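## Task

Take the black plate out of work nest N3 and place it in the yellow waste bin W1, which is loose on the bench. Apart from the bins, every other item on the bench has to finish where it was at the start. The plate only counts as placed if it stays there without the robot holding it, and W1 must stand upright on the bench at the end. Open the gripper only once the whole plate is inside W1, then move the gripper away from it.

## Robot and tools

ROBOT. There is a single arm: a six-joint FANUC CRX-5iA carrying a Robotiq 2F-140 two-finger gripper. The only camera is cam_wrist (616x616), mounted on the wrist. The joints, in column order, are J1 waist, J2 shoulder, J3 elbow, J4 forearm roll, J5 wrist pitch and J6 wrist roll. The fingers point along the gripper's +z axis and close along its y axis.

FRAME. Results report the gripper in the scene frame. The origin is on the table top directly under the arm base, +z is up, and +y is to the left when looking along +x. end_effector_position is in metres and end_effector_quat_wxyz is the orientation. The reported point is midway between the closed finger pads. Closed fingertips reach about 33 mm past it and fully open ones about 9 mm. The base may be tilted, and the printed position can be wrong, more so at long reach.

execute_actions. The actions list holds at most one item.
- An empty list sends nothing, returns the current state and includes pictures.
- An action is {"rows": [...], "steps": n}. It holds 1 to 15 rows, and steps runs from 3 to 15, with 15 if you leave it out. Each control step lasts 1/30 s and uses one row. If there are fewer rows than steps, the last row is reused.
- A wait is {"steps": n} with n up to 300. It sends no command and counts from the previous result, and your thinking time is part of it.
- The optional pictures flag (true/false) asks for camera images.
A refused call sends nothing to the robot.

ROW. Each row is 9 numbers in [-1, 1]: dJ1, dJ2, dJ3, dJ4, dJ5, dJ6, gripper position, force_limit, speed.

The first six are joint offsets, not absolute angles. Each is scaled: 1.0 equals 1.983 rad for J1 and J2, 2.38 rad for J3, and 2.975 rad for J4 to J6. Offsets are measured from the joint angles in the latest result that lists them. Two cases instead use the robot's angles when the action begins: before any result in the scene shows angles, and for later calls within the same reply. Offsets never build up from one row to the next. A row of all-zero offsets therefore drives the arm back to those reference angles; it does not hold still.

Joint ranges in rad:
- J1: -3.491 to 3.491
- J2: -3.140 to 3.140
- J3: -1.187 to 4.328
- J4: -3.316 to 3.316
- J5: -3.140 to 3.140
- J6: -3.927 to 3.927
The true ends can differ by up to 0.010 rad. A call is refused if it pushes a joint more than 0.010 rad beyond its stated end. A request beyond the true end is cut off at that end, and the result then says "joint sent to its limit", possibly about an earlier action. If that line is missing, the joint is not necessarily free to go further.

GRIPPER COLUMNS. These are absolute settings, not offsets.
- position: +1 is fully open (140 mm). The pads touch near -0.8. At -1 the fingers close until something blocks them.
- force_limit: on parts up to 40 mm wide, about 14 N at -1, 60 N at 0 and 107 N at +1.
- speed: about 30 mm/s at -1, 140 at 0 and 250 at +1.
To grasp, send position -1 and check for object_status 2.

RESULTS.
- object_status: 0 moving; 1 blocked while opening; 2 blocked while closing (holding); 3 reached the target or the pads met (a thin item might still be held). It updates shortly after the fingers stop.
- Stopped fingers stay put until the position value changes by at least 0.01, or until the object slips or is lost.
- While the status is 2, a new force_limit only applies with a new position value. To squeeze harder, raise force_limit and switch position between -1 and -0.98.
- position_measured is in counts, from 3 (open) to 230 (pads touching), and is not linear in mm.
- Closing pushes the fingertips about 24 mm further out from the arm, so keep that much clearance above a surface.
- Joint positions and Joint velocities list the joints in column order, in rad and rad/s.
- "joint command not followed" means the clearance check changed or blocked targets; mounting blocks and posts count as part of the arm.
- HELD marks steps on which your row, or part of it, was not sent.
- MOTOR HOT warns of heating, which comes from holding loads, including while you think. An OVER-TEMPERATURE FAULT puts on the brakes until the motors cool.

MOTION. Top target speeds are 2.62 rad/s for J1 and J2, 3.14 for J3 and 3.93 for J4 to J6. The drive takes 0.5 s to reach speed, and all joints are slowed together. Each target may lead the measured angle by at most 0.805 rad (J1, J2), 0.966 (J3) or 1.21 (J4 to J6). If the targets would put the gripper more than 70 mm from where it is, all of them are pulled back toward the measured angles. Large moves therefore take several calls.

TIMING. Each action's result comes 3 steps before the action ends; those steps run afterward, before the next action starts. Between calls the arm keeps heading for the last row's target until it nearly stops, is blocked, or a step is HELD. After that, only a new action makes it move on or push harder. Fingers that are still moving keep going.

FAULTS. A contact torque that reaches a joint's load limit stops the arm for 10 s, drops the rest of the call and lets the arm yield. The limits are 152 N m for J1 to J3 and 38 N m for J4 to J6, and a held object's weight counts. An outside force of 150 N on any part of the arm, gripper or held item does the same.

OTHER TOOLS.
- zoom_image: camera "cam_wrist" and region [x0, y0, x1, y1] in image pixels, with (0, 0) at the top left and at most 504 by 504. It gives a closer look at the latest full image.
- read_manual: optional section, "licences" only. It returns licence text and does not move the robot.
- finished_scene: scene is the number of the current scene. It ends that scene for good and reports whether the goal was met, and the next scene's goal arrives in its result. A reply with no tool call ends everything.

AVOID. Never knock or place anything off the table, because that ends the scene. W1 is loose, so do not tip it or shove it hard. Loose items may sometimes be nudged by an outside push. Avoid dropping, slamming, hard impacts, strong pushes and jerky motion. Let go only when the plate is fully inside the bin, then open the gripper and move away before finishing.

Each tool is called in YAML: its name, and indented under it one key for each argument.

## Session

execute_actions:
  actions: []

Scene clock: 0.00 s of 7200.00 s.
end_effector_position=(+0.8078, -0.3031, +0.2021) position_measured=3 object_status=3 end_effector_quat_wxyz=(-0.011, +0.906, +0.423, -0.006)
Joint positions: [-0.08   1.459  1.411  0.114 -1.415  2.622]
Joint velocities: [ 0.     0.    -0.001 -0.    -0.    -0.001]

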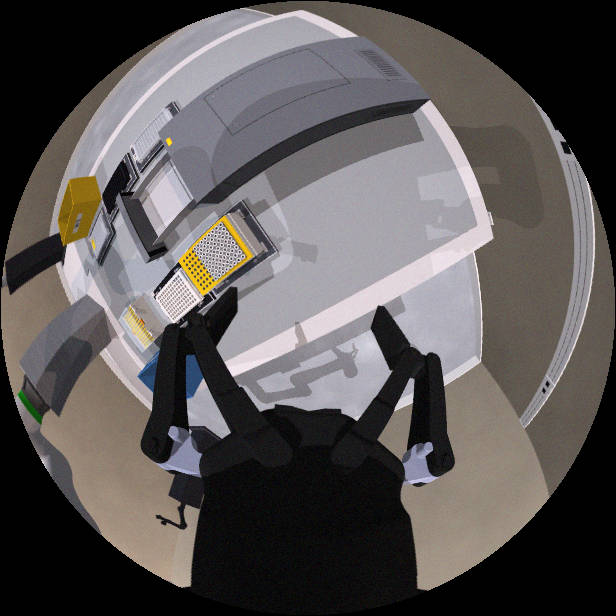

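execute_actions:
  actions:
    - {"rows":[[0.3,-0.4,-0.33,0,0,0,1,0,0]],"steps":15}

execute_actions:
  actions:
    - {"steps":90}
  pictures: true

Scene clock: 0.57 s of 7200.00 s.
end_effector_position=(+0.8390, -0.2001, +0.2877) position_measured=3 object_status=3 end_effector_quat_wxyz=(-0.013, +0.876, +0.482, +0.006)
Joint positions: [ 0.054  1.28   1.233  0.114 -1.415  2.622]
Joint velocities: [ 0.427 -0.567 -0.562 -0.    -0.    -0.001]
Steps of this call (steps 1 to 5: nothing new was sent; steps 6 to 17: the first 12 steps of this action). Readings (joint positions | what the end effector reports):
6: [-0.080 1.459 1.411 0.114 -1.415 2.622] | position_measured=3 object_status=3
7: [-0.079 1.457 1.408 0.114 -1.415 2.622] | position_measured=3 object_status=3
9: [-0.063 1.436 1.387 0.114 -1.415 2.622] | position_measured=3 object_status=3
13: [-0.003 1.356 1.309 0.114 -1.415 2.622] | position_measured=3 object_status=3
17: the state above

Scene clock: 3.57 s of 7200.00 s.
end_effector_position=(+0.7457, +0.1119, +0.5553) position_measured=3 object_status=3 end_effector_quat_wxyz=(-0.018, +0.744, +0.666, +0.046)
Joint positions: [ 0.515  0.665  0.625  0.114 -1.415  2.622]
Joint velocities: [ 0.     0.     0.    -0.     0.     0.002]
Kept back: nothing.
Steps of this call (steps 1 to 3: the last 3 steps of your previous action; steps 4 to 60: the robot went on to your last target; steps 61 to 90: nothing new was sent). Readings (joint positions | what the end effector reports):
1: [0.068 1.261 1.214 0.114 -1.415 2.622] | position_measured=3 object_status=3
2: [0.083 1.241 1.195 0.114 -1.415 2.622] | position_measured=3 object_status=3
4: [0.112 1.203 1.157 0.114 -1.415 2.622] | position_measured=3 object_status=3
8: [0.171 1.124 1.079 0.114 -1.415 2.622] | position_measured=3 object_status=3
90: the state above
The arm was judged still, so your last target was given up. Only a new action makes it travel on or press farther. Fingers that are still opening or closing keep moving.

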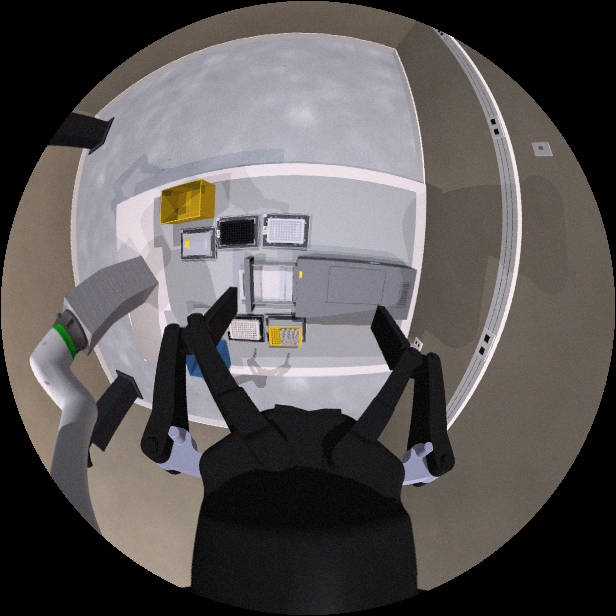

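execute_actions:
  actions:
    - {"rows":[[0.154,-0.098,-0.41,0,0.262,-0.065,1,0,0]],"steps":15}

execute_actions:
  actions:
    - {"steps":60}
  pictures: true

Scene clock: 4.23 s of 7200.00 s.
end_effector_position=(+0.6949, +0.1764, +0.4846) position_measured=3 object_status=3 end_effector_quat_wxyz=(-0.023, +0.724, +0.687, +0.055)
Joint positions: [ 0.605  0.608  0.338  0.114 -1.186  2.566]
Joint velocities: [ 0.307 -0.195 -0.977  0.001  0.778 -0.193]
Steps of this call (steps 1 to 8: nothing new was sent; steps 9 to 20: the first 12 steps of this action). Readings (joint positions | what the end effector reports):
9: [0.515 0.665 0.625 0.114 -1.415 2.622] | position_measured=3 object_status=3
10: [0.516 0.665 0.622 0.114 -1.413 2.622] | position_measured=3 object_status=3
12: [0.524 0.659 0.596 0.114 -1.392 2.617] | position_measured=3 object_status=3
16: [0.563 0.635 0.471 0.114 -1.292 2.592] | position_measured=3 object_status=3
20: the state above

Scene clock: 6.23 s of 7200.00 s.
end_effector_position=(+0.4903, +0.2474, +0.3374) position_measured=3 object_status=3 end_effector_quat_wxyz=(-0.048, +0.678, +0.730, +0.072)
Joint positions: [ 0.82   0.471 -0.351  0.114 -0.636  2.429]
Joint velocities: [-0.     0.     0.    -0.001 -0.    -0.   ]
Kept back: nothing.
Steps of this call (steps 1 to 3: the last 3 steps of your previous action; steps 4 to 45: the robot went on to your last target; steps 46 to 60: nothing new was sent). Readings (joint positions | what the end effector reports):
1: [0.615 0.602 0.305 0.114 -1.159 2.559] | position_measured=3 object_status=3
2: [0.625 0.595 0.272 0.114 -1.133 2.552] | position_measured=3 object_status=3
4: [0.646 0.582 0.206 0.114 -1.080 2.539] | position_measured=3 object_status=3
8: [0.687 0.556 0.074 0.114 -0.975 2.513] | position_measured=3 object_status=3
60: the state above
The arm was judged still, so your last target was given up. Only a new action makes it travel on or press farther. Fingers that are still opening or closing keep moving.

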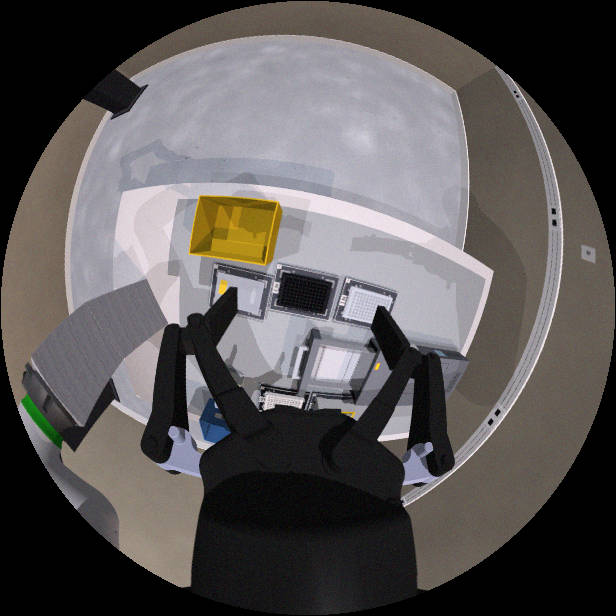

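execute_actions:
  actions:
    - {"rows":[[0,0,0,0.047,-0.048,-0.588,1,0,0]],"steps":15}

execute_actions:
  actions:
    - {"steps":45}
  pictures: true

Scene clock: 6.80 s of 7200.00 s.
end_effector_position=(+0.4890, +0.2269, +0.3393) position_measured=3 object_status=3 end_effector_quat_wxyz=(-0.039, +0.832, +0.552, +0.034)
Joint positions: [ 0.82   0.471 -0.351  0.173 -0.695  1.909]
Joint velocities: [-0.     0.     0.     0.299 -0.308 -2.791]
Steps of this call (steps 1 to 5: nothing new was sent; steps 6 to 17: the first 12 steps of this action). Readings (joint positions | what the end effector reports):
6: [0.820 0.471 -0.351 0.114 -0.636 2.429] | position_measured=3 object_status=3
7: [0.820 0.471 -0.351 0.114 -0.636 2.425] | position_measured=3 object_status=3
9: [0.820 0.471 -0.351 0.118 -0.639 2.391] | position_measured=3 object_status=3
13: [0.820 0.471 -0.351 0.138 -0.660 2.220] | position_measured=3 object_status=3
17: the state above

Scene clock: 8.30 s of 7200.00 s.
end_effector_position=(+0.4896, +0.1974, +0.3448) position_measured=3 object_status=3 end_effector_quat_wxyz=(-0.002, +1.000, +0.001, +0.000)
Joint positions: [ 0.82   0.471 -0.351  0.254 -0.778  0.68 ]
Joint velocities: [-0.001 -0.    -0.001  0.     0.     0.001]
Kept back: nothing.
Steps of this call (steps 1 to 3: the last 3 steps of your previous action; steps 4 to 45: the robot went on to your last target). Readings (joint positions | what the end effector reports):
1: [0.820 0.471 -0.351 0.183 -0.706 1.810] | position_measured=3 object_status=3
2: [0.820 0.471 -0.351 0.192 -0.715 1.702] | position_measured=3 object_status=3
4: [0.820 0.471 -0.351 0.209 -0.732 1.468] | position_measured=3 object_status=3
8: [0.820 0.471 -0.351 0.234 -0.758 1.072] | position_measured=3 object_status=3
45: the state above
The arm was judged still, so your last target was given up. Only a new action makes it travel on or press farther. Fingers that are still opening or closing keep moving.

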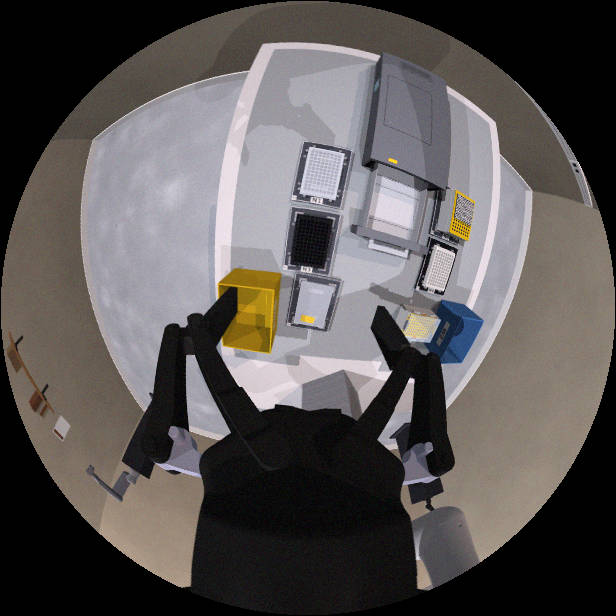

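execute_actions:
  actions:
    - {"rows":[[0,0.223,0.027,0.08,0.12,-0.09,1,0,0]],"steps":15}

execute_actions:
  actions:
    - {"steps":45}
  pictures: true

Scene clock: 8.83 s of 7200.00 s.
end_effector_position=(+0.5060, +0.2284, +0.2438) position_measured=3 object_status=3 end_effector_quat_wxyz=(+0.008, +1.000, -0.001, +0.013)
Joint positions: [ 0.82   0.71  -0.316  0.382 -0.586  0.535]
Joint velocities: [-0.     0.803  0.116  0.429  0.646 -0.482]
Steps of this call (steps 1 to 4: nothing new was sent; steps 5 to 16: the first 12 steps of this action). Readings (joint positions | what the end effector reports):
5: [0.820 0.471 -0.351 0.254 -0.778 0.680] | position_measured=3 object_status=3
6: [0.820 0.473 -0.350 0.255 -0.778 0.678] | position_measured=3 object_status=3
8: [0.820 0.494 -0.347 0.267 -0.760 0.665] | position_measured=3 object_status=3
12: [0.820 0.599 -0.332 0.323 -0.675 0.602] | position_measured=3 object_status=3
16: the state above

Scene clock: 10.33 s of 7200.00 s.
end_effector_position=(+0.4939, +0.2549, +0.1501) position_measured=3 object_status=3 end_effector_quat_wxyz=(+0.002, +1.000, +0.003, +0.009)
Joint positions: [ 0.82   0.913 -0.286  0.492 -0.421  0.412]
Joint velocities: [ 0.001 -0.    -0.001  0.001  0.     0.   ]
Kept back: nothing.
Steps of this call (steps 1 to 3: the last 3 steps of your previous action; steps 4 to 30: the robot went on to your last target; steps 31 to 45: nothing new was sent). Readings (joint positions | what the end effector reports):
1: [0.820 0.737 -0.312 0.397 -0.564 0.519] | position_measured=3 object_status=3
2: [0.820 0.764 -0.308 0.411 -0.542 0.502] | position_measured=3 object_status=3
4: [0.820 0.817 -0.300 0.440 -0.499 0.470] | position_measured=3 object_status=3
8: [0.820 0.899 -0.288 0.484 -0.433 0.421] | position_measured=3 object_status=3
45: the state above
The arm was judged still, so your last target was given up. Only a new action makes it travel on or press farther. Fingers that are still opening or closing keep moving.

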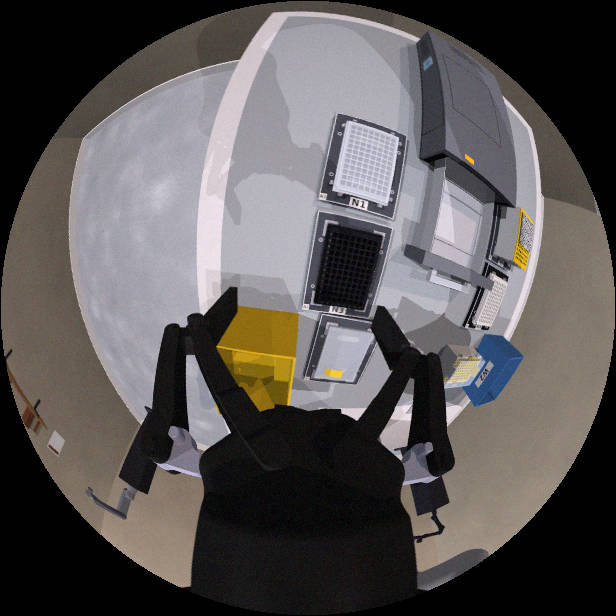

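execute_actions:
  actions:
    - {"rows":[[-0.054,0.066,-0.019,0.1,0.054,-0.06,1,0,0]],"steps":15}

execute_actions:
  actions:
    - {"steps":30}
  pictures: true

Scene clock: 10.93 s of 7200.00 s.
end_effector_position=(+0.4874, +0.2278, +0.0760) position_measured=3 object_status=3 end_effector_quat_wxyz=(+0.000, +1.000, +0.018, +0.003)
Joint positions: [ 0.715  1.042 -0.331  0.784 -0.264  0.237]
Joint velocities: [-0.086  0.106 -0.036  0.239  0.13  -0.143]
Steps of this call (steps 1 to 6: nothing new was sent; steps 7 to 18: the first 12 steps of this action). Readings (joint positions | what the end effector reports):
7: [0.820 0.913 -0.286 0.492 -0.421 0.412] | position_measured=3 object_status=3
8: [0.819 0.915 -0.287 0.496 -0.419 0.410] | position_measured=3 object_status=3
10: [0.807 0.929 -0.292 0.528 -0.402 0.390] | position_measured=3 object_status=3
14: [0.750 0.999 -0.316 0.685 -0.317 0.296] | position_measured=3 object_status=3
18: the state above

Scene clock: 11.93 s of 7200.00 s.
end_effector_position=(+0.4870, +0.2277, +0.0749) position_measured=3 object_status=3 end_effector_quat_wxyz=(-0.000, +1.000, +0.018, +0.003)
Joint positions: [ 0.713  1.044 -0.332  0.789 -0.261  0.234]
Joint velocities: [-0.    -0.    -0.     0.001 -0.    -0.002]
Kept back: nothing.
Steps of this call (steps 1 to 3: the last 3 steps of your previous action; steps 4 to 15: the robot went on to your last target; steps 16 to 30: nothing new was sent). Readings (joint positions | what the end effector reports):
1: [0.713 1.044 -0.331 0.788 -0.261 0.234] | position_measured=3 object_status=3
2: [0.713 1.044 -0.331 0.789 -0.261 0.234] | position_measured=3 object_status=3
4: [0.713 1.044 -0.331 0.789 -0.261 0.234] | position_measured=3 object_status=3
8: [0.713 1.044 -0.332 0.789 -0.261 0.234] | position_measured=3 object_status=3
30: the state above
The arm was judged still, so your last target was given up. Only a new action makes it travel on or press farther. Fingers that are still opening or closing keep moving.

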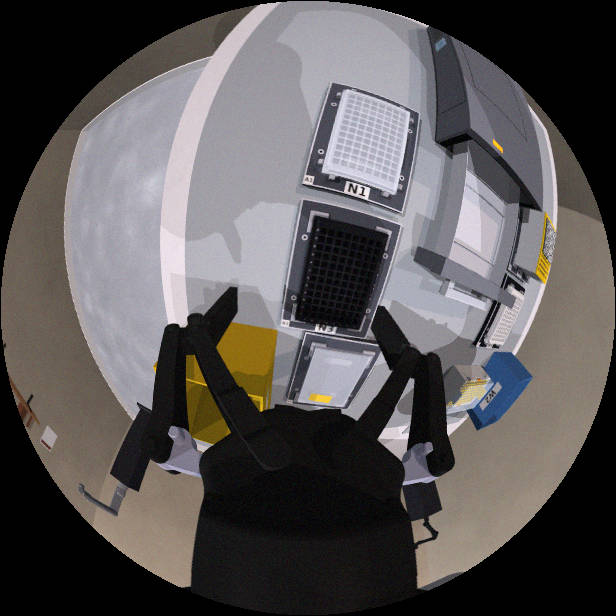

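execute_actions:
  actions:
    - {"rows":[[-0.038,0,0,0,0,0.013,0.45,0,0]],"steps":15}

execute_actions:
  actions:
    - {"steps":20}
  pictures: true

Scene clock: 12.40 s of 7200.00 s.
end_effector_position=(+0.4981, +0.1881, +0.0679) position_measured=72 object_status=0 end_effector_quat_wxyz=(+0.004, +1.000, +0.001, -0.002)
Joint positions: [ 0.638  1.044 -0.332  0.789 -0.261  0.272]
Joint velocities: [ 0.001  0.    -0.001  0.002 -0.001  0.   ]
Steps of this call (steps 1 to 2: nothing new was sent; steps 3 to 14: the first 12 steps of this action). Readings (joint positions | what the end effector reports):
3: [0.713 1.044 -0.332 0.789 -0.261 0.234] | position_measured=3 object_status=0
4: [0.711 1.044 -0.332 0.789 -0.261 0.234] | position_measured=5 object_status=0
6: [0.690 1.044 -0.332 0.789 -0.261 0.245] | position_measured=21 object_status=0
10: [0.639 1.044 -0.332 0.789 -0.261 0.271] | position_measured=51 object_status=0
14: the state above

Scene clock: 13.07 s of 7200.00 s.
end_effector_position=(+0.4981, +0.1881, +0.0679) position_measured=72 object_status=3 end_effector_quat_wxyz=(+0.004, +1.000, +0.001, -0.002)
Joint positions: [ 0.638  1.044 -0.332  0.789 -0.261  0.272]
Joint velocities: [-0.     0.     0.001  0.001 -0.    -0.001]
Kept back: nothing.
Steps of this call (steps 1 to 3: the last 3 steps of your previous action; steps 4 to 15: the robot went on to your last target; steps 16 to 20: nothing new was sent). Readings (joint positions | what the end effector reports):
1: [0.638 1.044 -0.332 0.789 -0.261 0.272] | position_measured=72 object_status=0
2: [0.638 1.044 -0.332 0.789 -0.261 0.272] | position_measured=72 object_status=0
4: [0.638 1.044 -0.332 0.789 -0.261 0.272] | position_measured=72 object_status=0
8: [0.638 1.044 -0.332 0.789 -0.261 0.272] | position_measured=72 object_status=3
20: the state above
The arm was judged still, so your last target was given up. Only a new action makes it travel on or press farther. Fingers that are still opening or closing keep moving.

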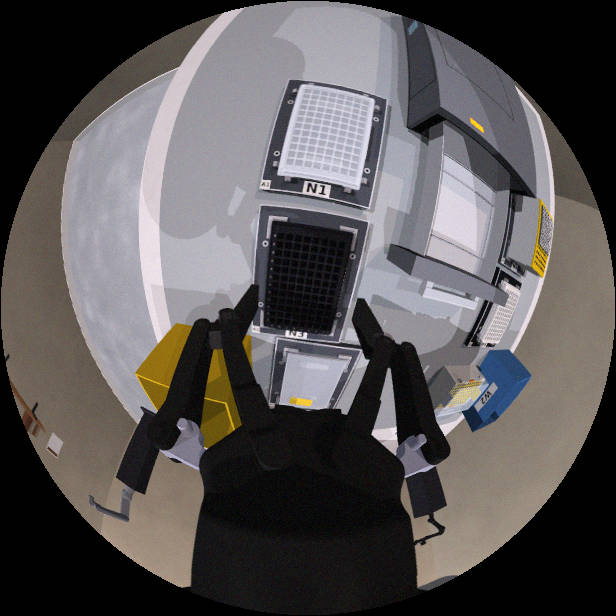

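execute_actions:
  actions:
    - {"rows":[[-0.01,0.03,0.025,0,0,0.007,0.45,0,0]],"steps":15}

execute_actions:
  actions:
    - {"steps":15}
  pictures: true

Scene clock: 13.53 s of 7200.00 s.
end_effector_position=(+0.5085, +0.1863, +0.0448) position_measured=72 object_status=3 end_effector_quat_wxyz=(+0.005, +1.000, +0.001, -0.004)
Joint positions: [ 0.618  1.104 -0.272  0.789 -0.261  0.293]
Joint velocities: [-0.001  0.001  0.001  0.001  0.     0.001]
Steps of this call (steps 1 to 2: nothing new was sent; steps 3 to 14: the first 12 steps of this action). Readings (joint positions | what the end effector reports):
3: [0.638 1.044 -0.332 0.789 -0.261 0.272] | position_measured=72 object_status=3
4: [0.637 1.046 -0.329 0.789 -0.261 0.273] | position_measured=72 object_status=3
6: [0.630 1.067 -0.308 0.789 -0.261 0.280] | position_measured=72 object_status=3
10: [0.618 1.103 -0.273 0.789 -0.261 0.293] | position_measured=72 object_status=3
14: the state above

Scene clock: 14.03 s of 7200.00 s.
end_effector_position=(+0.5085, +0.1863, +0.0447) position_measured=72 object_status=3 end_effector_quat_wxyz=(+0.005, +1.000, +0.001, -0.004)
Joint positions: [ 0.618  1.104 -0.272  0.789 -0.261  0.293]
Joint velocities: [ 0.001  0.    -0.     0.002  0.    -0.001]
Kept back: nothing.
Steps of this call (steps 1 to 3: the last 3 steps of your previous action; steps 4 to 15: the robot went on to your last target). Readings (joint positions | what the end effector reports):
1: [0.618 1.104 -0.272 0.789 -0.261 0.293] | position_measured=72 object_status=3
2: [0.618 1.104 -0.272 0.789 -0.261 0.293] | position_measured=72 object_status=3
4: [0.618 1.104 -0.272 0.789 -0.261 0.293] | position_measured=72 object_status=3
8: [0.618 1.104 -0.272 0.789 -0.261 0.293] | position_measured=72 object_status=3
15: the state above
The arm was judged still, so your last target was given up. Only a new action makes it travel on or press farther. Fingers that are still opening or closing keep moving.

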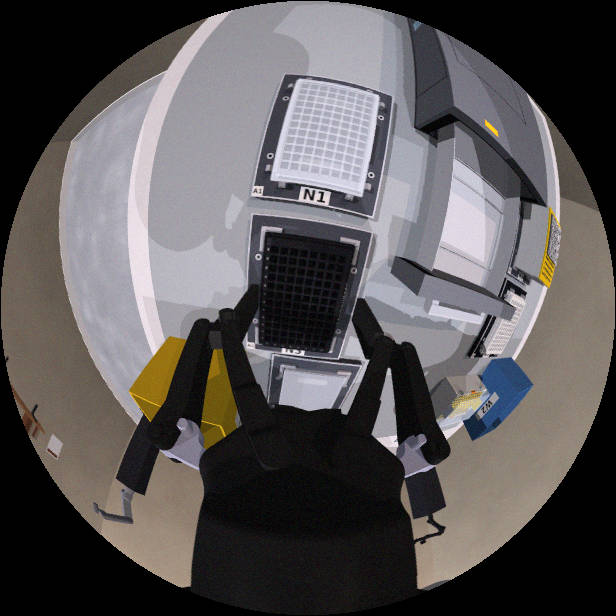

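Down another 10 mm, then close.

execute_actions:
  actions:
    - {"rows":[[0,0.013,0.011,0,0,0,0.45,0,0]],"steps":15}

execute_actions:
  actions:
    - {"rows":[[0,0,0,0,0,0,-1,0,-0.5]],"steps":15}

execute_actions:
  actions:
    - {"steps":15}
  pictures: true

Scene clock: 24.33 s of 7200.00 s.
end_effector_position=(+0.5112, +0.1892, +0.0371) position_measured=72 object_status=3 end_effector_quat_wxyz=(+0.005, +1.000, +0.002, -0.004)
Joint positions: [ 0.618  1.125 -0.25   0.789 -0.262  0.294]
Joint velocities: [-0.001  0.    -0.001  0.001 -0.001 -0.001]
FORCE FAULT: contact force on the arm reached its limit, and the arm stopped for 10 seconds. The contact can be on any part of the arm, not only on its tool. The arm's remaining commands of this call were not run. The arm holds still and accepts commands again. Move the arm away from the contact; if what it grips holds it there, let go first. Pushing or pulling that hard again can fault the arm again.
Kept back: nothing.
The stop began at step 9 of this call (marked STOPPED below). From that step on the arm followed nothing that you had sent. 9 steps, steps kept back included, did not run and will not run. Nothing is kept back now, and the robot has no last target.
Steps of this call (steps 1 to 2: nothing new was sent; steps 3 to 8: the first 6 steps of this action; steps 9 to 309: the stop). Readings (joint positions | what the end effector reports):
3: [0.618 1.104 -0.272 0.789 -0.261 0.293] | position_measured=72 object_status=3
4: [0.618 1.106 -0.270 0.789 -0.261 0.293] | position_measured=72 object_status=3
6: [0.618 1.121 -0.254 0.789 -0.261 0.293] | position_measured=72 object_status=3
9: [0.618 1.126 -0.249 0.789 -0.262 0.294] | position_measured=72 object_status=3 STOPPED
10: [0.618 1.125 -0.250 0.789 -0.262 0.294] | position_measured=72 object_status=3
309: the state above

Scene clock: 24.37 s of 7200.00 s.
end_effector_position=(+0.5112, +0.1892, +0.0371) position_measured=72 object_status=3 end_effector_quat_wxyz=(+0.005, +1.000, +0.002, -0.004)
Joint positions: [ 0.618  1.125 -0.25   0.789 -0.262  0.294]
Joint velocities: [-0.001 -0.001  0.     0.     0.    -0.   ]
Kept back: nothing.
A stop began in an earlier call of the same reply, so what this call sent did not run. Send another action.
Steps of this call (step 1: nothing new was sent). Readings (joint positions | what the end effector reports):
1: the state above

Scene clock: 24.40 s of 7200.00 s.
end_effector_position=(+0.5112, +0.1892, +0.0371) position_measured=72 object_status=3 end_effector_quat_wxyz=(+0.005, +1.000, +0.002, -0.004)
Joint positions: [ 0.618  1.125 -0.25   0.789 -0.262  0.294]
Joint velocities: [-0.    -0.001 -0.    -0.    -0.    -0.001]
Kept back: nothing.
A stop began in an earlier call of the same reply, so what this call sent did not run. Send another action.
Steps of this call (step 1: nothing new was sent). Readings (joint positions | what the end effector reports):
1: the state above

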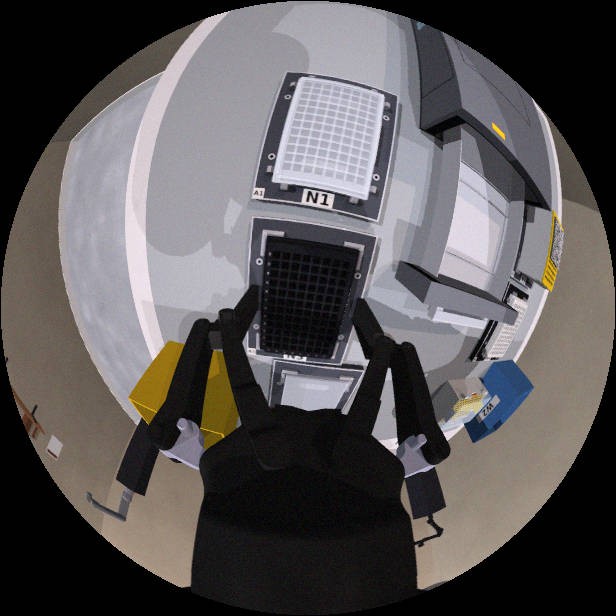

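Hit the nest surface. Raise 5 mm and close.

execute_actions:
  actions:
    - {"rows":[[0,-0.007,-0.006,0,0,0,0.45,0,0]],"steps":12}

execute_actions:
  actions:
    - {"rows":[[0,0,0,0,0,0,-1,0,-0.5]],"steps":15}

execute_actions:
  actions:
    - {"steps":10}

Scene clock: 24.77 s of 7200.00 s.
end_effector_position=(+0.5092, +0.1871, +0.0420) position_measured=72 object_status=3 end_effector_quat_wxyz=(+0.005, +1.000, +0.002, -0.004)
Joint positions: [ 0.618  1.111 -0.264  0.789 -0.262  0.294]
Joint velocities: [-0.    -0.002 -0.001  0.    -0.     0.001]
Steps of this call (steps 1 to 2: nothing new was sent; steps 3 to 11: the first 9 steps of this action). Readings (joint positions | what the end effector reports):
3: [0.618 1.125 -0.250 0.789 -0.262 0.294] | position_measured=72 object_status=3
4: [0.618 1.123 -0.253 0.789 -0.262 0.294] | position_measured=72 object_status=3
6: [0.618 1.114 -0.262 0.789 -0.262 0.294] | position_measured=72 object_status=3
10: [0.618 1.111 -0.264 0.789 -0.262 0.294] | position_measured=72 object_status=3
11: the state above

Scene clock: 25.27 s of 7200.00 s.
end_effector_position=(+0.5098, +0.1882, +0.0425) position_measured=104 object_status=0 end_effector_quat_wxyz=(+0.005, +1.000, +0.002, -0.003)
Joint positions: [ 0.619  1.11  -0.264  0.79  -0.261  0.294]
Joint velocities: [-0.004 -0.    -0.    -0.    -0.007 -0.001]
Steps of this call (steps 1 to 3: the last 3 steps of your previous action; steps 4 to 15: the first 12 steps of this action, its rows measured from where the robot was after step 3). Readings (joint positions | what the end effector reports):
3: [0.618 1.111 -0.265 0.789 -0.262 0.294] | position_measured=72 object_status=3
4: [0.618 1.111 -0.265 0.789 -0.262 0.294] | position_measured=72 object_status=0
5: [0.618 1.111 -0.265 0.789 -0.262 0.294] | position_measured=74 object_status=0
7: [0.618 1.111 -0.265 0.789 -0.262 0.294] | position_measured=83 object_status=0
11: [0.619 1.110 -0.264 0.790 -0.260 0.294] | position_measured=101 object_status=0
15: the state above

Scene clock: 25.60 s of 7200.00 s.
end_effector_position=(+0.5095, +0.1873, +0.0423) position_measured=104 object_status=2 end_effector_quat_wxyz=(+0.005, +1.000, +0.002, -0.004)
Joint positions: [ 0.618  1.111 -0.264  0.789 -0.262  0.294]
Joint velocities: [-0.     0.001 -0.     0.    -0.001 -0.001]
Kept back: nothing.
Steps of this call (steps 1 to 3: the last 3 steps of your previous action; steps 4 to 10: the robot went on to your last target). Readings (joint positions | what the end effector reports):
1: [0.619 1.110 -0.264 0.790 -0.261 0.294] | position_measured=104 object_status=0
2: [0.619 1.110 -0.264 0.790 -0.261 0.294] | position_measured=104 object_status=2
4: [0.618 1.110 -0.264 0.789 -0.261 0.294] | position_measured=104 object_status=2
8: [0.618 1.111 -0.264 0.789 -0.262 0.294] | position_measured=104 object_status=2
10: the state above

execute_actions:
  actions:
    - {"rows":[[0,-0.02,-0.0126,0,0,0,-1,0,-0.5]],"steps":15}

execute_actions:
  actions:
    - {"rows":[[0.102,-0.182,-0.009,-0.137,-0.109,0.081,-1,0,-0.5]],"steps":15}

execute_actions:
  actions:
    - {"steps":30}
  pictures: true

Scene clock: 35.83 s of 7200.00 s.
end_effector_position=(+0.5100, +0.1887, +0.0459) position_measured=106 object_status=2 end_effector_quat_wxyz=(+0.003, +1.000, +0.002, -0.002)
Joint positions: [ 0.619  1.102 -0.271  0.79  -0.258  0.294]
Joint velocities: [-0.     0.    -0.001 -0.001 -0.001  0.001]
TORQUE FAULT: the external load on joint 5 (wrist pitch) reached its load limit, and the arm stopped for 10 seconds. The arm's remaining commands of this call were not run. The arm holds where it stopped, with its grip as last carried out, and accepts commands again: back off and push less far. The arm stops again, at the same cost, whenever a joint's load reaches its limit.
Kept back: nothing.
The stop began at step 7 of this call (marked STOPPED below). From that step on the arm followed nothing that you had sent. 12 steps, steps kept back included, did not run and will not run. Nothing is kept back now, and the robot has no last target.
Steps of this call (steps 1 to 3: the robot went on to your last target; steps 4 to 6: the first 3 steps of this action; steps 7 to 307: the stop). Readings (joint positions | what the end effector reports):
4: [0.618 1.111 -0.265 0.789 -0.262 0.294] | position_measured=104 object_status=2
5: [0.618 1.109 -0.266 0.789 -0.262 0.294] | position_measured=104 object_status=2
7: [0.619 1.102 -0.272 0.790 -0.258 0.294] | position_measured=106 object_status=2 STOPPED
11: [0.619 1.102 -0.271 0.790 -0.258 0.294] | position_measured=106 object_status=2
307: the state above

Scene clock: 35.87 s of 7200.00 s.
end_effector_position=(+0.5101, +0.1896, +0.0460) position_measured=106 object_status=2 end_effector_quat_wxyz=(+0.002, +1.000, +0.003, -0.002)
Joint positions: [ 0.62   1.102 -0.271  0.79  -0.257  0.294]
Joint velocities: [ 0.01  -0.    -0.001  0.     0.     0.   ]
Kept back: nothing.
A stop began in an earlier call of the same reply, so what this call sent did not run. Send another action.
Steps of this call (step 1: nothing new was sent). Readings (joint positions | what the end effector reports):
1: the state above

Scene clock: 35.90 s of 7200.00 s.
end_effector_position=(+0.5101, +0.1896, +0.0460) position_measured=106 object_status=2 end_effector_quat_wxyz=(+0.002, +1.000, +0.003, -0.002)
Joint positions: [ 0.62   1.102 -0.271  0.79  -0.257  0.294]
Joint velocities: [ 0.    -0.001  0.001  0.001 -0.    -0.001]
Kept back: nothing.
A stop began in an earlier call of the same reply, so what this call sent did not run. Send another action.
Steps of this call (step 1: nothing new was sent). Readings (joint positions | what the end effector reports):
1: the state above

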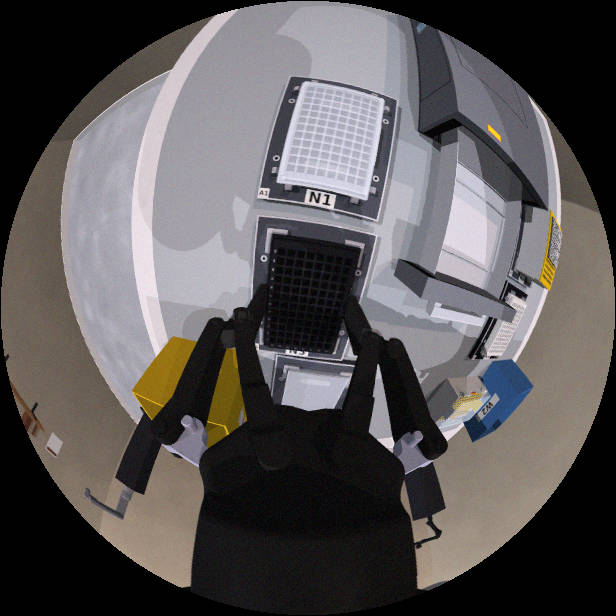

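execute_actions:
  actions:
    - {"rows":[[0.0005,-0.001,-0.0006,0,0,0,-1,0,-0.5],[0.0005,-0.002,-0.0012,0,0,0,-1,0,-0.5],[0.0005,-0.003,-0.0018,0,0,0,-1,0,-0.5],[0.0005,-0.004,-0.0024,0,0,0,-1,0,-0.5],[0.0005,-0.005,-0.003,0,0,0,-1,0,-0.5]],"steps":15}

Scene clock: 36.40 s of 7200.00 s.
end_effector_position=(+0.5105, +0.1897, +0.0500) position_measured=109 object_status=0 end_effector_quat_wxyz=(+0.001, +1.000, +0.003, -0.001)
Joint positions: [ 0.621  1.092 -0.279  0.79  -0.257  0.294]
Joint velocities: [ 0.    -0.001 -0.002  0.001 -0.     0.   ]
Steps of this call (steps 1 to 3: nothing new was sent; steps 4 to 15: the first 12 steps of this action). Readings (joint positions | what the end effector reports):
4: [0.620 1.102 -0.271 0.790 -0.257 0.294] | position_measured=106 object_status=2
5: [0.620 1.101 -0.272 0.790 -0.257 0.294] | position_measured=106 object_status=2
7: [0.621 1.099 -0.274 0.790 -0.257 0.294] | position_measured=107 object_status=2
11: [0.621 1.093 -0.278 0.790 -0.257 0.294] | position_measured=109 object_status=0
15: the state above

Slipping maybe. Look.

execute_actions:
  actions: []

zoom_image:
  camera: "cam_wrist"
  region: [200, 180, 420, 400]

Scene clock: 36.50 s of 7200.00 s.
end_effector_position=(+0.5105, +0.1897, +0.0501) position_measured=109 object_status=2 end_effector_quat_wxyz=(+0.001, +1.000, +0.003, -0.001)
Joint positions: [ 0.621  1.092 -0.279  0.79  -0.257  0.294]
Joint velocities: [-0.    -0.001 -0.001 -0.001  0.     0.   ]
Kept back: nothing.
Steps of this call (steps 1 to 3: the last 3 steps of your previous action). Readings (joint positions | what the end effector reports):
1: [0.621 1.092 -0.279 0.790 -0.257 0.294] | position_measured=109 object_status=2
2: [0.621 1.092 -0.279 0.790 -0.257 0.294] | position_measured=109 object_status=2
3: the state above

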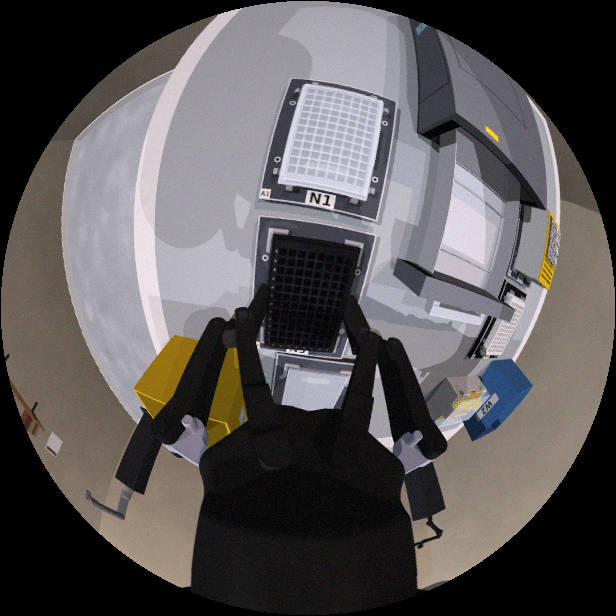

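Region (200, 180, 420, 400) of cam_wrist's 616x616 image, scaled by 2.291, with more detail than that image has.

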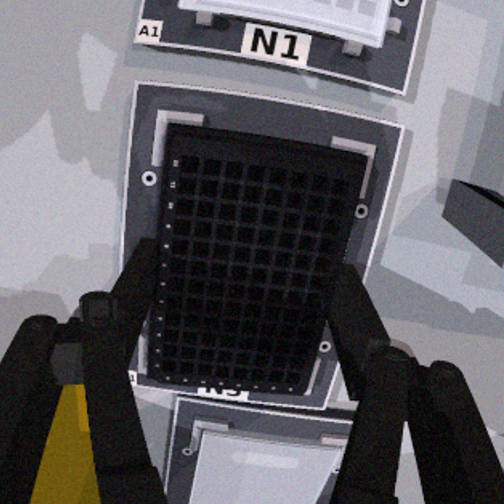

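Plate appears to rise. Continue.

execute_actions:
  actions:
    - {"rows":[[0,-0.002,-0.0012,0,0,0,-1,0,-0.5],[0,-0.004,-0.0024,0,0,0,-1,0,-0.5],[0,-0.006,-0.0036,0,0,0,-1,0,-0.5],[0,-0.008,-0.0048,0,0,0,-1,0,-0.5],[0,-0.01,-0.006,0,0,0,-1,0,-0.5],[0,-0.012,-0.0072,0,0,0,-1,0,-0.5],[0,-0.014,-0.0084,0,0,0,-1,0,-0.5],[0,-0.016,-0.0096,0,0,0,-1,0,-0.5]],"steps":15}
  pictures: true

Scene clock: 46.87 s of 7200.00 s.
end_effector_position=(+0.5127, +0.1931, +0.0598) position_measured=130 object_status=2 end_effector_quat_wxyz=(-0.004, +1.000, +0.005, +0.004)
Joint positions: [ 0.625  1.069 -0.294  0.791 -0.25   0.294]
Joint velocities: [-0.     0.001 -0.001  0.    -0.001  0.001]
TORQUE FAULT: the external load on joint 5 (wrist pitch) reached its load limit, and the arm stopped for 10 seconds. The arm's remaining commands of this call were not run. The arm holds where it stopped, with its grip as last carried out, and accepts commands again: back off and push less far. The arm stops again, at the same cost, whenever a joint's load reaches its limit.
Kept back: nothing.
The stop began at step 11 of this call (marked STOPPED below). From that step on the arm followed nothing that you had sent. 7 steps, steps kept back included, did not run and will not run. Nothing is kept back now, and the robot has no last target.
Steps of this call (steps 1 to 2: the robot went on to your last target; steps 3 to 10: the first 8 steps of this action; steps 11 to 311: the stop). Readings (joint positions | what the end effector reports):
3: [0.621 1.092 -0.279 0.790 -0.257 0.294] | position_measured=109 object_status=2
4: [0.621 1.091 -0.279 0.790 -0.257 0.294] | position_measured=109 object_status=2
6: [0.621 1.085 -0.283 0.790 -0.257 0.294] | position_measured=109 object_status=2
10: [0.622 1.070 -0.294 0.790 -0.254 0.294] | position_measured=119 object_status=0
11: [0.624 1.069 -0.294 0.791 -0.250 0.294] | position_measured=125 object_status=0 STOPPED
311: the state above

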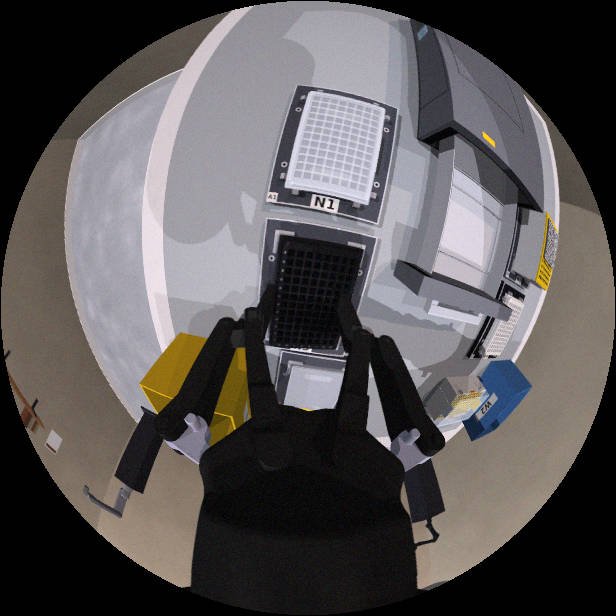

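execute_actions:
  actions:
    - {"rows":[[0,0,0,0,0,0,1,0,0]],"steps":15}

execute_actions:
  actions:
    - {"rows":[[0,-0.07,-0.058,0,0,0,1,0,0]],"steps":15}

execute_actions:
  actions:
    - {"steps":15}
  pictures: true

zoom_image:
  camera: "cam_wrist"
  region: [210, 90, 460, 400]

Scene clock: 47.37 s of 7200.00 s.
end_effector_position=(+0.5127, +0.1927, +0.0597) position_measured=54 object_status=0 end_effector_quat_wxyz=(-0.003, +1.000, +0.004, +0.003)
Joint positions: [ 0.624  1.069 -0.294  0.791 -0.25   0.294]
Joint velocities: [ 0.003 -0.     0.     0.     0.004  0.001]
Steps of this call (steps 1 to 3: nothing new was sent; steps 4 to 15: the first 12 steps of this action). Readings (joint positions | what the end effector reports):
4: [0.626 1.069 -0.294 0.791 -0.248 0.294] | position_measured=132 object_status=0
5: [0.626 1.069 -0.294 0.791 -0.249 0.294] | position_measured=132 object_status=0
7: [0.624 1.069 -0.294 0.791 -0.251 0.294] | position_measured=115 object_status=0
11: [0.624 1.069 -0.294 0.791 -0.252 0.294] | position_measured=84 object_status=0
15: the state above

Scene clock: 47.87 s of 7200.00 s.
end_effector_position=(+0.4917, +0.1712, +0.1076) position_measured=3 object_status=3 end_effector_quat_wxyz=(-0.004, +1.000, +0.004, +0.004)
Joint positions: [ 0.625  0.931 -0.432  0.791 -0.25   0.294]
Joint velocities: [-0.    -0.    -0.005 -0.    -0.     0.001]
Steps of this call (steps 1 to 3: the last 3 steps of your previous action; steps 4 to 15: the first 12 steps of this action, its rows measured from where the robot was after step 3). Readings (joint positions | what the end effector reports):
3: [0.624 1.069 -0.294 0.791 -0.250 0.294] | position_measured=31 object_status=0
4: [0.625 1.069 -0.294 0.791 -0.250 0.294] | position_measured=24 object_status=0
5: [0.625 1.067 -0.296 0.791 -0.250 0.294] | position_measured=16 object_status=0
7: [0.625 1.046 -0.318 0.791 -0.250 0.294] | position_measured=3 object_status=0
11: [0.625 0.957 -0.406 0.791 -0.250 0.294] | position_measured=3 object_status=0
15: the state above

Scene clock: 48.37 s of 7200.00 s.
end_effector_position=(+0.4915, +0.1711, +0.1076) position_measured=3 object_status=3 end_effector_quat_wxyz=(-0.004, +1.000, +0.004, +0.004)
Joint positions: [ 0.625  0.931 -0.432  0.791 -0.25   0.294]
Joint velocities: [ 0.001  0.     0.001 -0.     0.     0.001]
Kept back: nothing.
Steps of this call (steps 1 to 3: the last 3 steps of your previous action; steps 4 to 15: the robot went on to your last target). Readings (joint positions | what the end effector reports):
1: [0.625 0.931 -0.432 0.791 -0.250 0.294] | position_measured=3 object_status=3
2: [0.625 0.931 -0.432 0.791 -0.250 0.294] | position_measured=3 object_status=3
4: [0.625 0.931 -0.432 0.791 -0.250 0.294] | position_measured=3 object_status=3
8: [0.625 0.931 -0.432 0.791 -0.250 0.294] | position_measured=3 object_status=3
15: the state above
The arm was judged still, so your last target was given up. Only a new action makes it travel on or press farther. Fingers that are still opening or closing keep moving.

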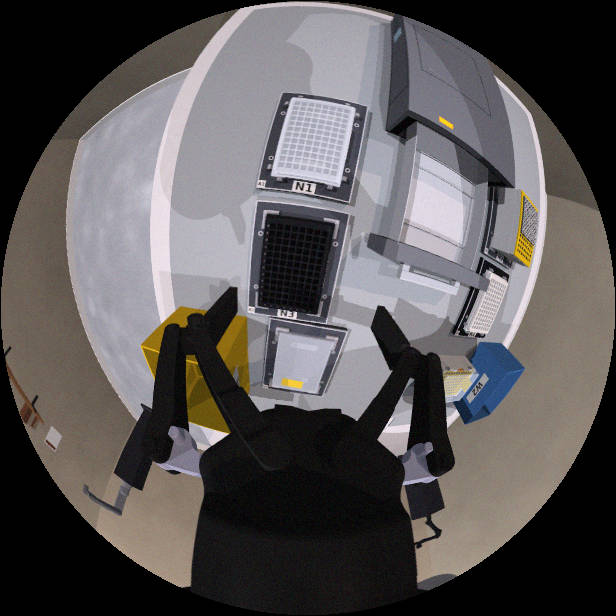

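Region (210, 90, 460, 400) of cam_wrist's 616x616 image, scaled by 1.626, with more detail than that image has; it fills the left 406 columns of this view, and the rest is white.

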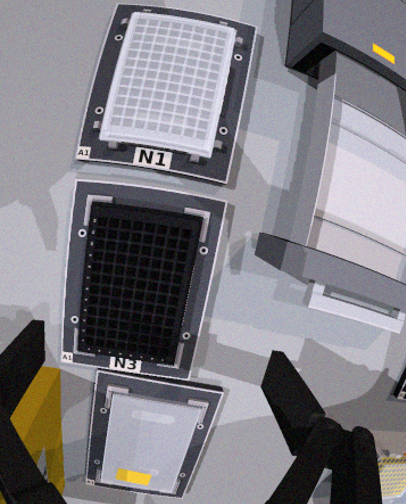

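execute_actions:
  actions:
    - {"rows":[[0,0.0893,0.0706,0,-0.0027,0,0.7,-1,0]],"steps":15}

execute_actions:
  actions:
    - {"rows":[[0,0,0,0,0,0,0.3,-1,-0.5]],"steps":15}

execute_actions:
  actions:
    - {"steps":10}
  pictures: true

zoom_image:
  camera: "cam_wrist"
  region: [220, 220, 400, 370]

Scene clock: 48.90 s of 7200.00 s.
end_effector_position=(+0.5109, +0.1928, +0.0447) position_measured=41 object_status=0 end_effector_quat_wxyz=(+0.002, +1.000, +0.005, -0.001)
Joint positions: [ 0.624  1.107 -0.265  0.791 -0.258  0.294]
Joint velocities: [-0.     0.052  0.049 -0.    -0.003  0.001]
Steps of this call (steps 1 to 4: nothing new was sent; steps 5 to 16: the first 12 steps of this action). Readings (joint positions | what the end effector reports):
5: [0.625 0.931 -0.432 0.791 -0.250 0.294] | position_measured=3 object_status=0
6: [0.624 0.932 -0.430 0.791 -0.250 0.294] | position_measured=5 object_status=0
8: [0.624 0.954 -0.409 0.791 -0.251 0.294] | position_measured=21 object_status=0
12: [0.624 1.056 -0.313 0.791 -0.255 0.294] | position_measured=41 object_status=0
16: the state above

Scene clock: 49.40 s of 7200.00 s.
end_effector_position=(+0.5112, +0.1929, +0.0446) position_measured=88 object_status=0 end_effector_quat_wxyz=(+0.002, +1.000, +0.005, -0.001)
Joint positions: [ 0.624  1.108 -0.264  0.791 -0.258  0.294]
Joint velocities: [ 0.     0.    -0.     0.    -0.001 -0.001]
Steps of this call (steps 1 to 3: the last 3 steps of your previous action; steps 4 to 15: the first 12 steps of this action, its rows measured from where the robot was after step 3). Readings (joint positions | what the end effector reports):
3: [0.624 1.108 -0.264 0.791 -0.258 0.294] | position_measured=41 object_status=3
4: [0.624 1.108 -0.264 0.791 -0.258 0.294] | position_measured=41 object_status=0
5: [0.624 1.108 -0.264 0.791 -0.258 0.294] | position_measured=42 object_status=0
7: [0.624 1.108 -0.264 0.791 -0.258 0.294] | position_measured=51 object_status=0
11: [0.624 1.108 -0.264 0.791 -0.258 0.294] | position_measured=70 object_status=0
15: the state above

Scene clock: 49.73 s of 7200.00 s.
end_effector_position=(+0.5111, +0.1929, +0.0446) position_measured=91 object_status=3 end_effector_quat_wxyz=(+0.002, +1.000, +0.005, -0.001)
Joint positions: [ 0.624  1.108 -0.264  0.791 -0.258  0.294]
Joint velocities: [ 0.    -0.001 -0.001 -0.001  0.001 -0.   ]
Kept back: nothing.
Steps of this call (steps 1 to 3: the last 3 steps of your previous action; steps 4 to 10: the robot went on to your last target). Readings (joint positions | what the end effector reports):
1: [0.624 1.108 -0.264 0.791 -0.258 0.294] | position_measured=91 object_status=0
2: [0.624 1.108 -0.264 0.791 -0.258 0.294] | position_measured=91 object_status=0
4: [0.624 1.108 -0.264 0.791 -0.258 0.294] | position_measured=91 object_status=0
8: [0.624 1.108 -0.264 0.791 -0.258 0.294] | position_measured=91 object_status=3
10: the state above

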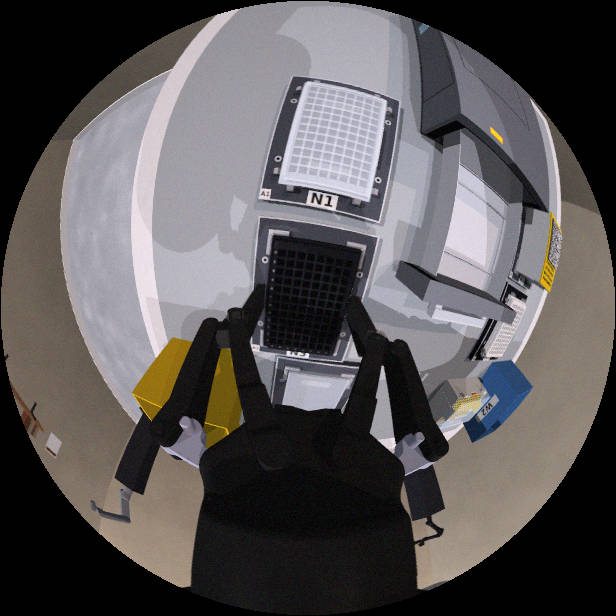

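Region (220, 220, 400, 370) of cam_wrist's 616x616 image, scaled by 2.800, with more detail than that image has.

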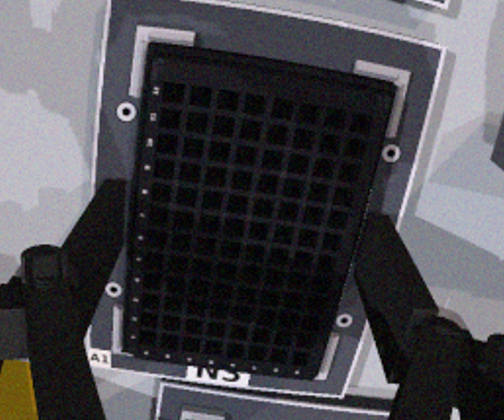

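execute_actions:
  actions:
    - {"rows":[[0,0,0,0,0,0,-1,-1,-1]],"steps":15}

execute_actions:
  actions:
    - {"steps":15}

Scene clock: 50.17 s of 7200.00 s.
end_effector_position=(+0.5111, +0.1929, +0.0446) position_measured=100 object_status=0 end_effector_quat_wxyz=(+0.002, +1.000, +0.005, -0.001)
Joint positions: [ 0.624  1.108 -0.264  0.791 -0.258  0.294]
Joint velocities: [ 0.001  0.     0.001 -0.     0.     0.001]
Steps of this call (step 1: the robot went on to your last target; steps 2 to 13: the first 12 steps of this action). Readings (joint positions | what the end effector reports):
2: [0.624 1.108 -0.264 0.791 -0.258 0.294] | position_measured=91 object_status=0
3: [0.624 1.108 -0.264 0.791 -0.258 0.294] | position_measured=91 object_status=0
5: [0.624 1.108 -0.264 0.791 -0.258 0.294] | position_measured=95 object_status=0
9: [0.624 1.108 -0.264 0.791 -0.258 0.294] | position_measured=100 object_status=0
13: the state above

Scene clock: 50.67 s of 7200.00 s.
end_effector_position=(+0.5111, +0.1929, +0.0446) position_measured=100 object_status=2 end_effector_quat_wxyz=(+0.002, +1.000, +0.005, -0.001)
Joint positions: [ 0.624  1.108 -0.264  0.791 -0.258  0.294]
Joint velocities: [-0.001  0.     0.     0.001 -0.    -0.   ]
Kept back: nothing.
Steps of this call (steps 1 to 3: the last 3 steps of your previous action; steps 4 to 15: the robot went on to your last target). Readings (joint positions | what the end effector reports):
1: [0.624 1.108 -0.264 0.791 -0.258 0.294] | position_measured=100 object_status=2
2: [0.624 1.108 -0.264 0.791 -0.258 0.294] | position_measured=100 object_status=2
4: [0.624 1.108 -0.264 0.791 -0.258 0.294] | position_measured=100 object_status=2
8: [0.624 1.108 -0.264 0.791 -0.258 0.294] | position_measured=100 object_status=2
15: the state above
The arm was judged still, so your last target was given up. Only a new action makes it travel on or press farther. Fingers that are still opening or closing keep moving.


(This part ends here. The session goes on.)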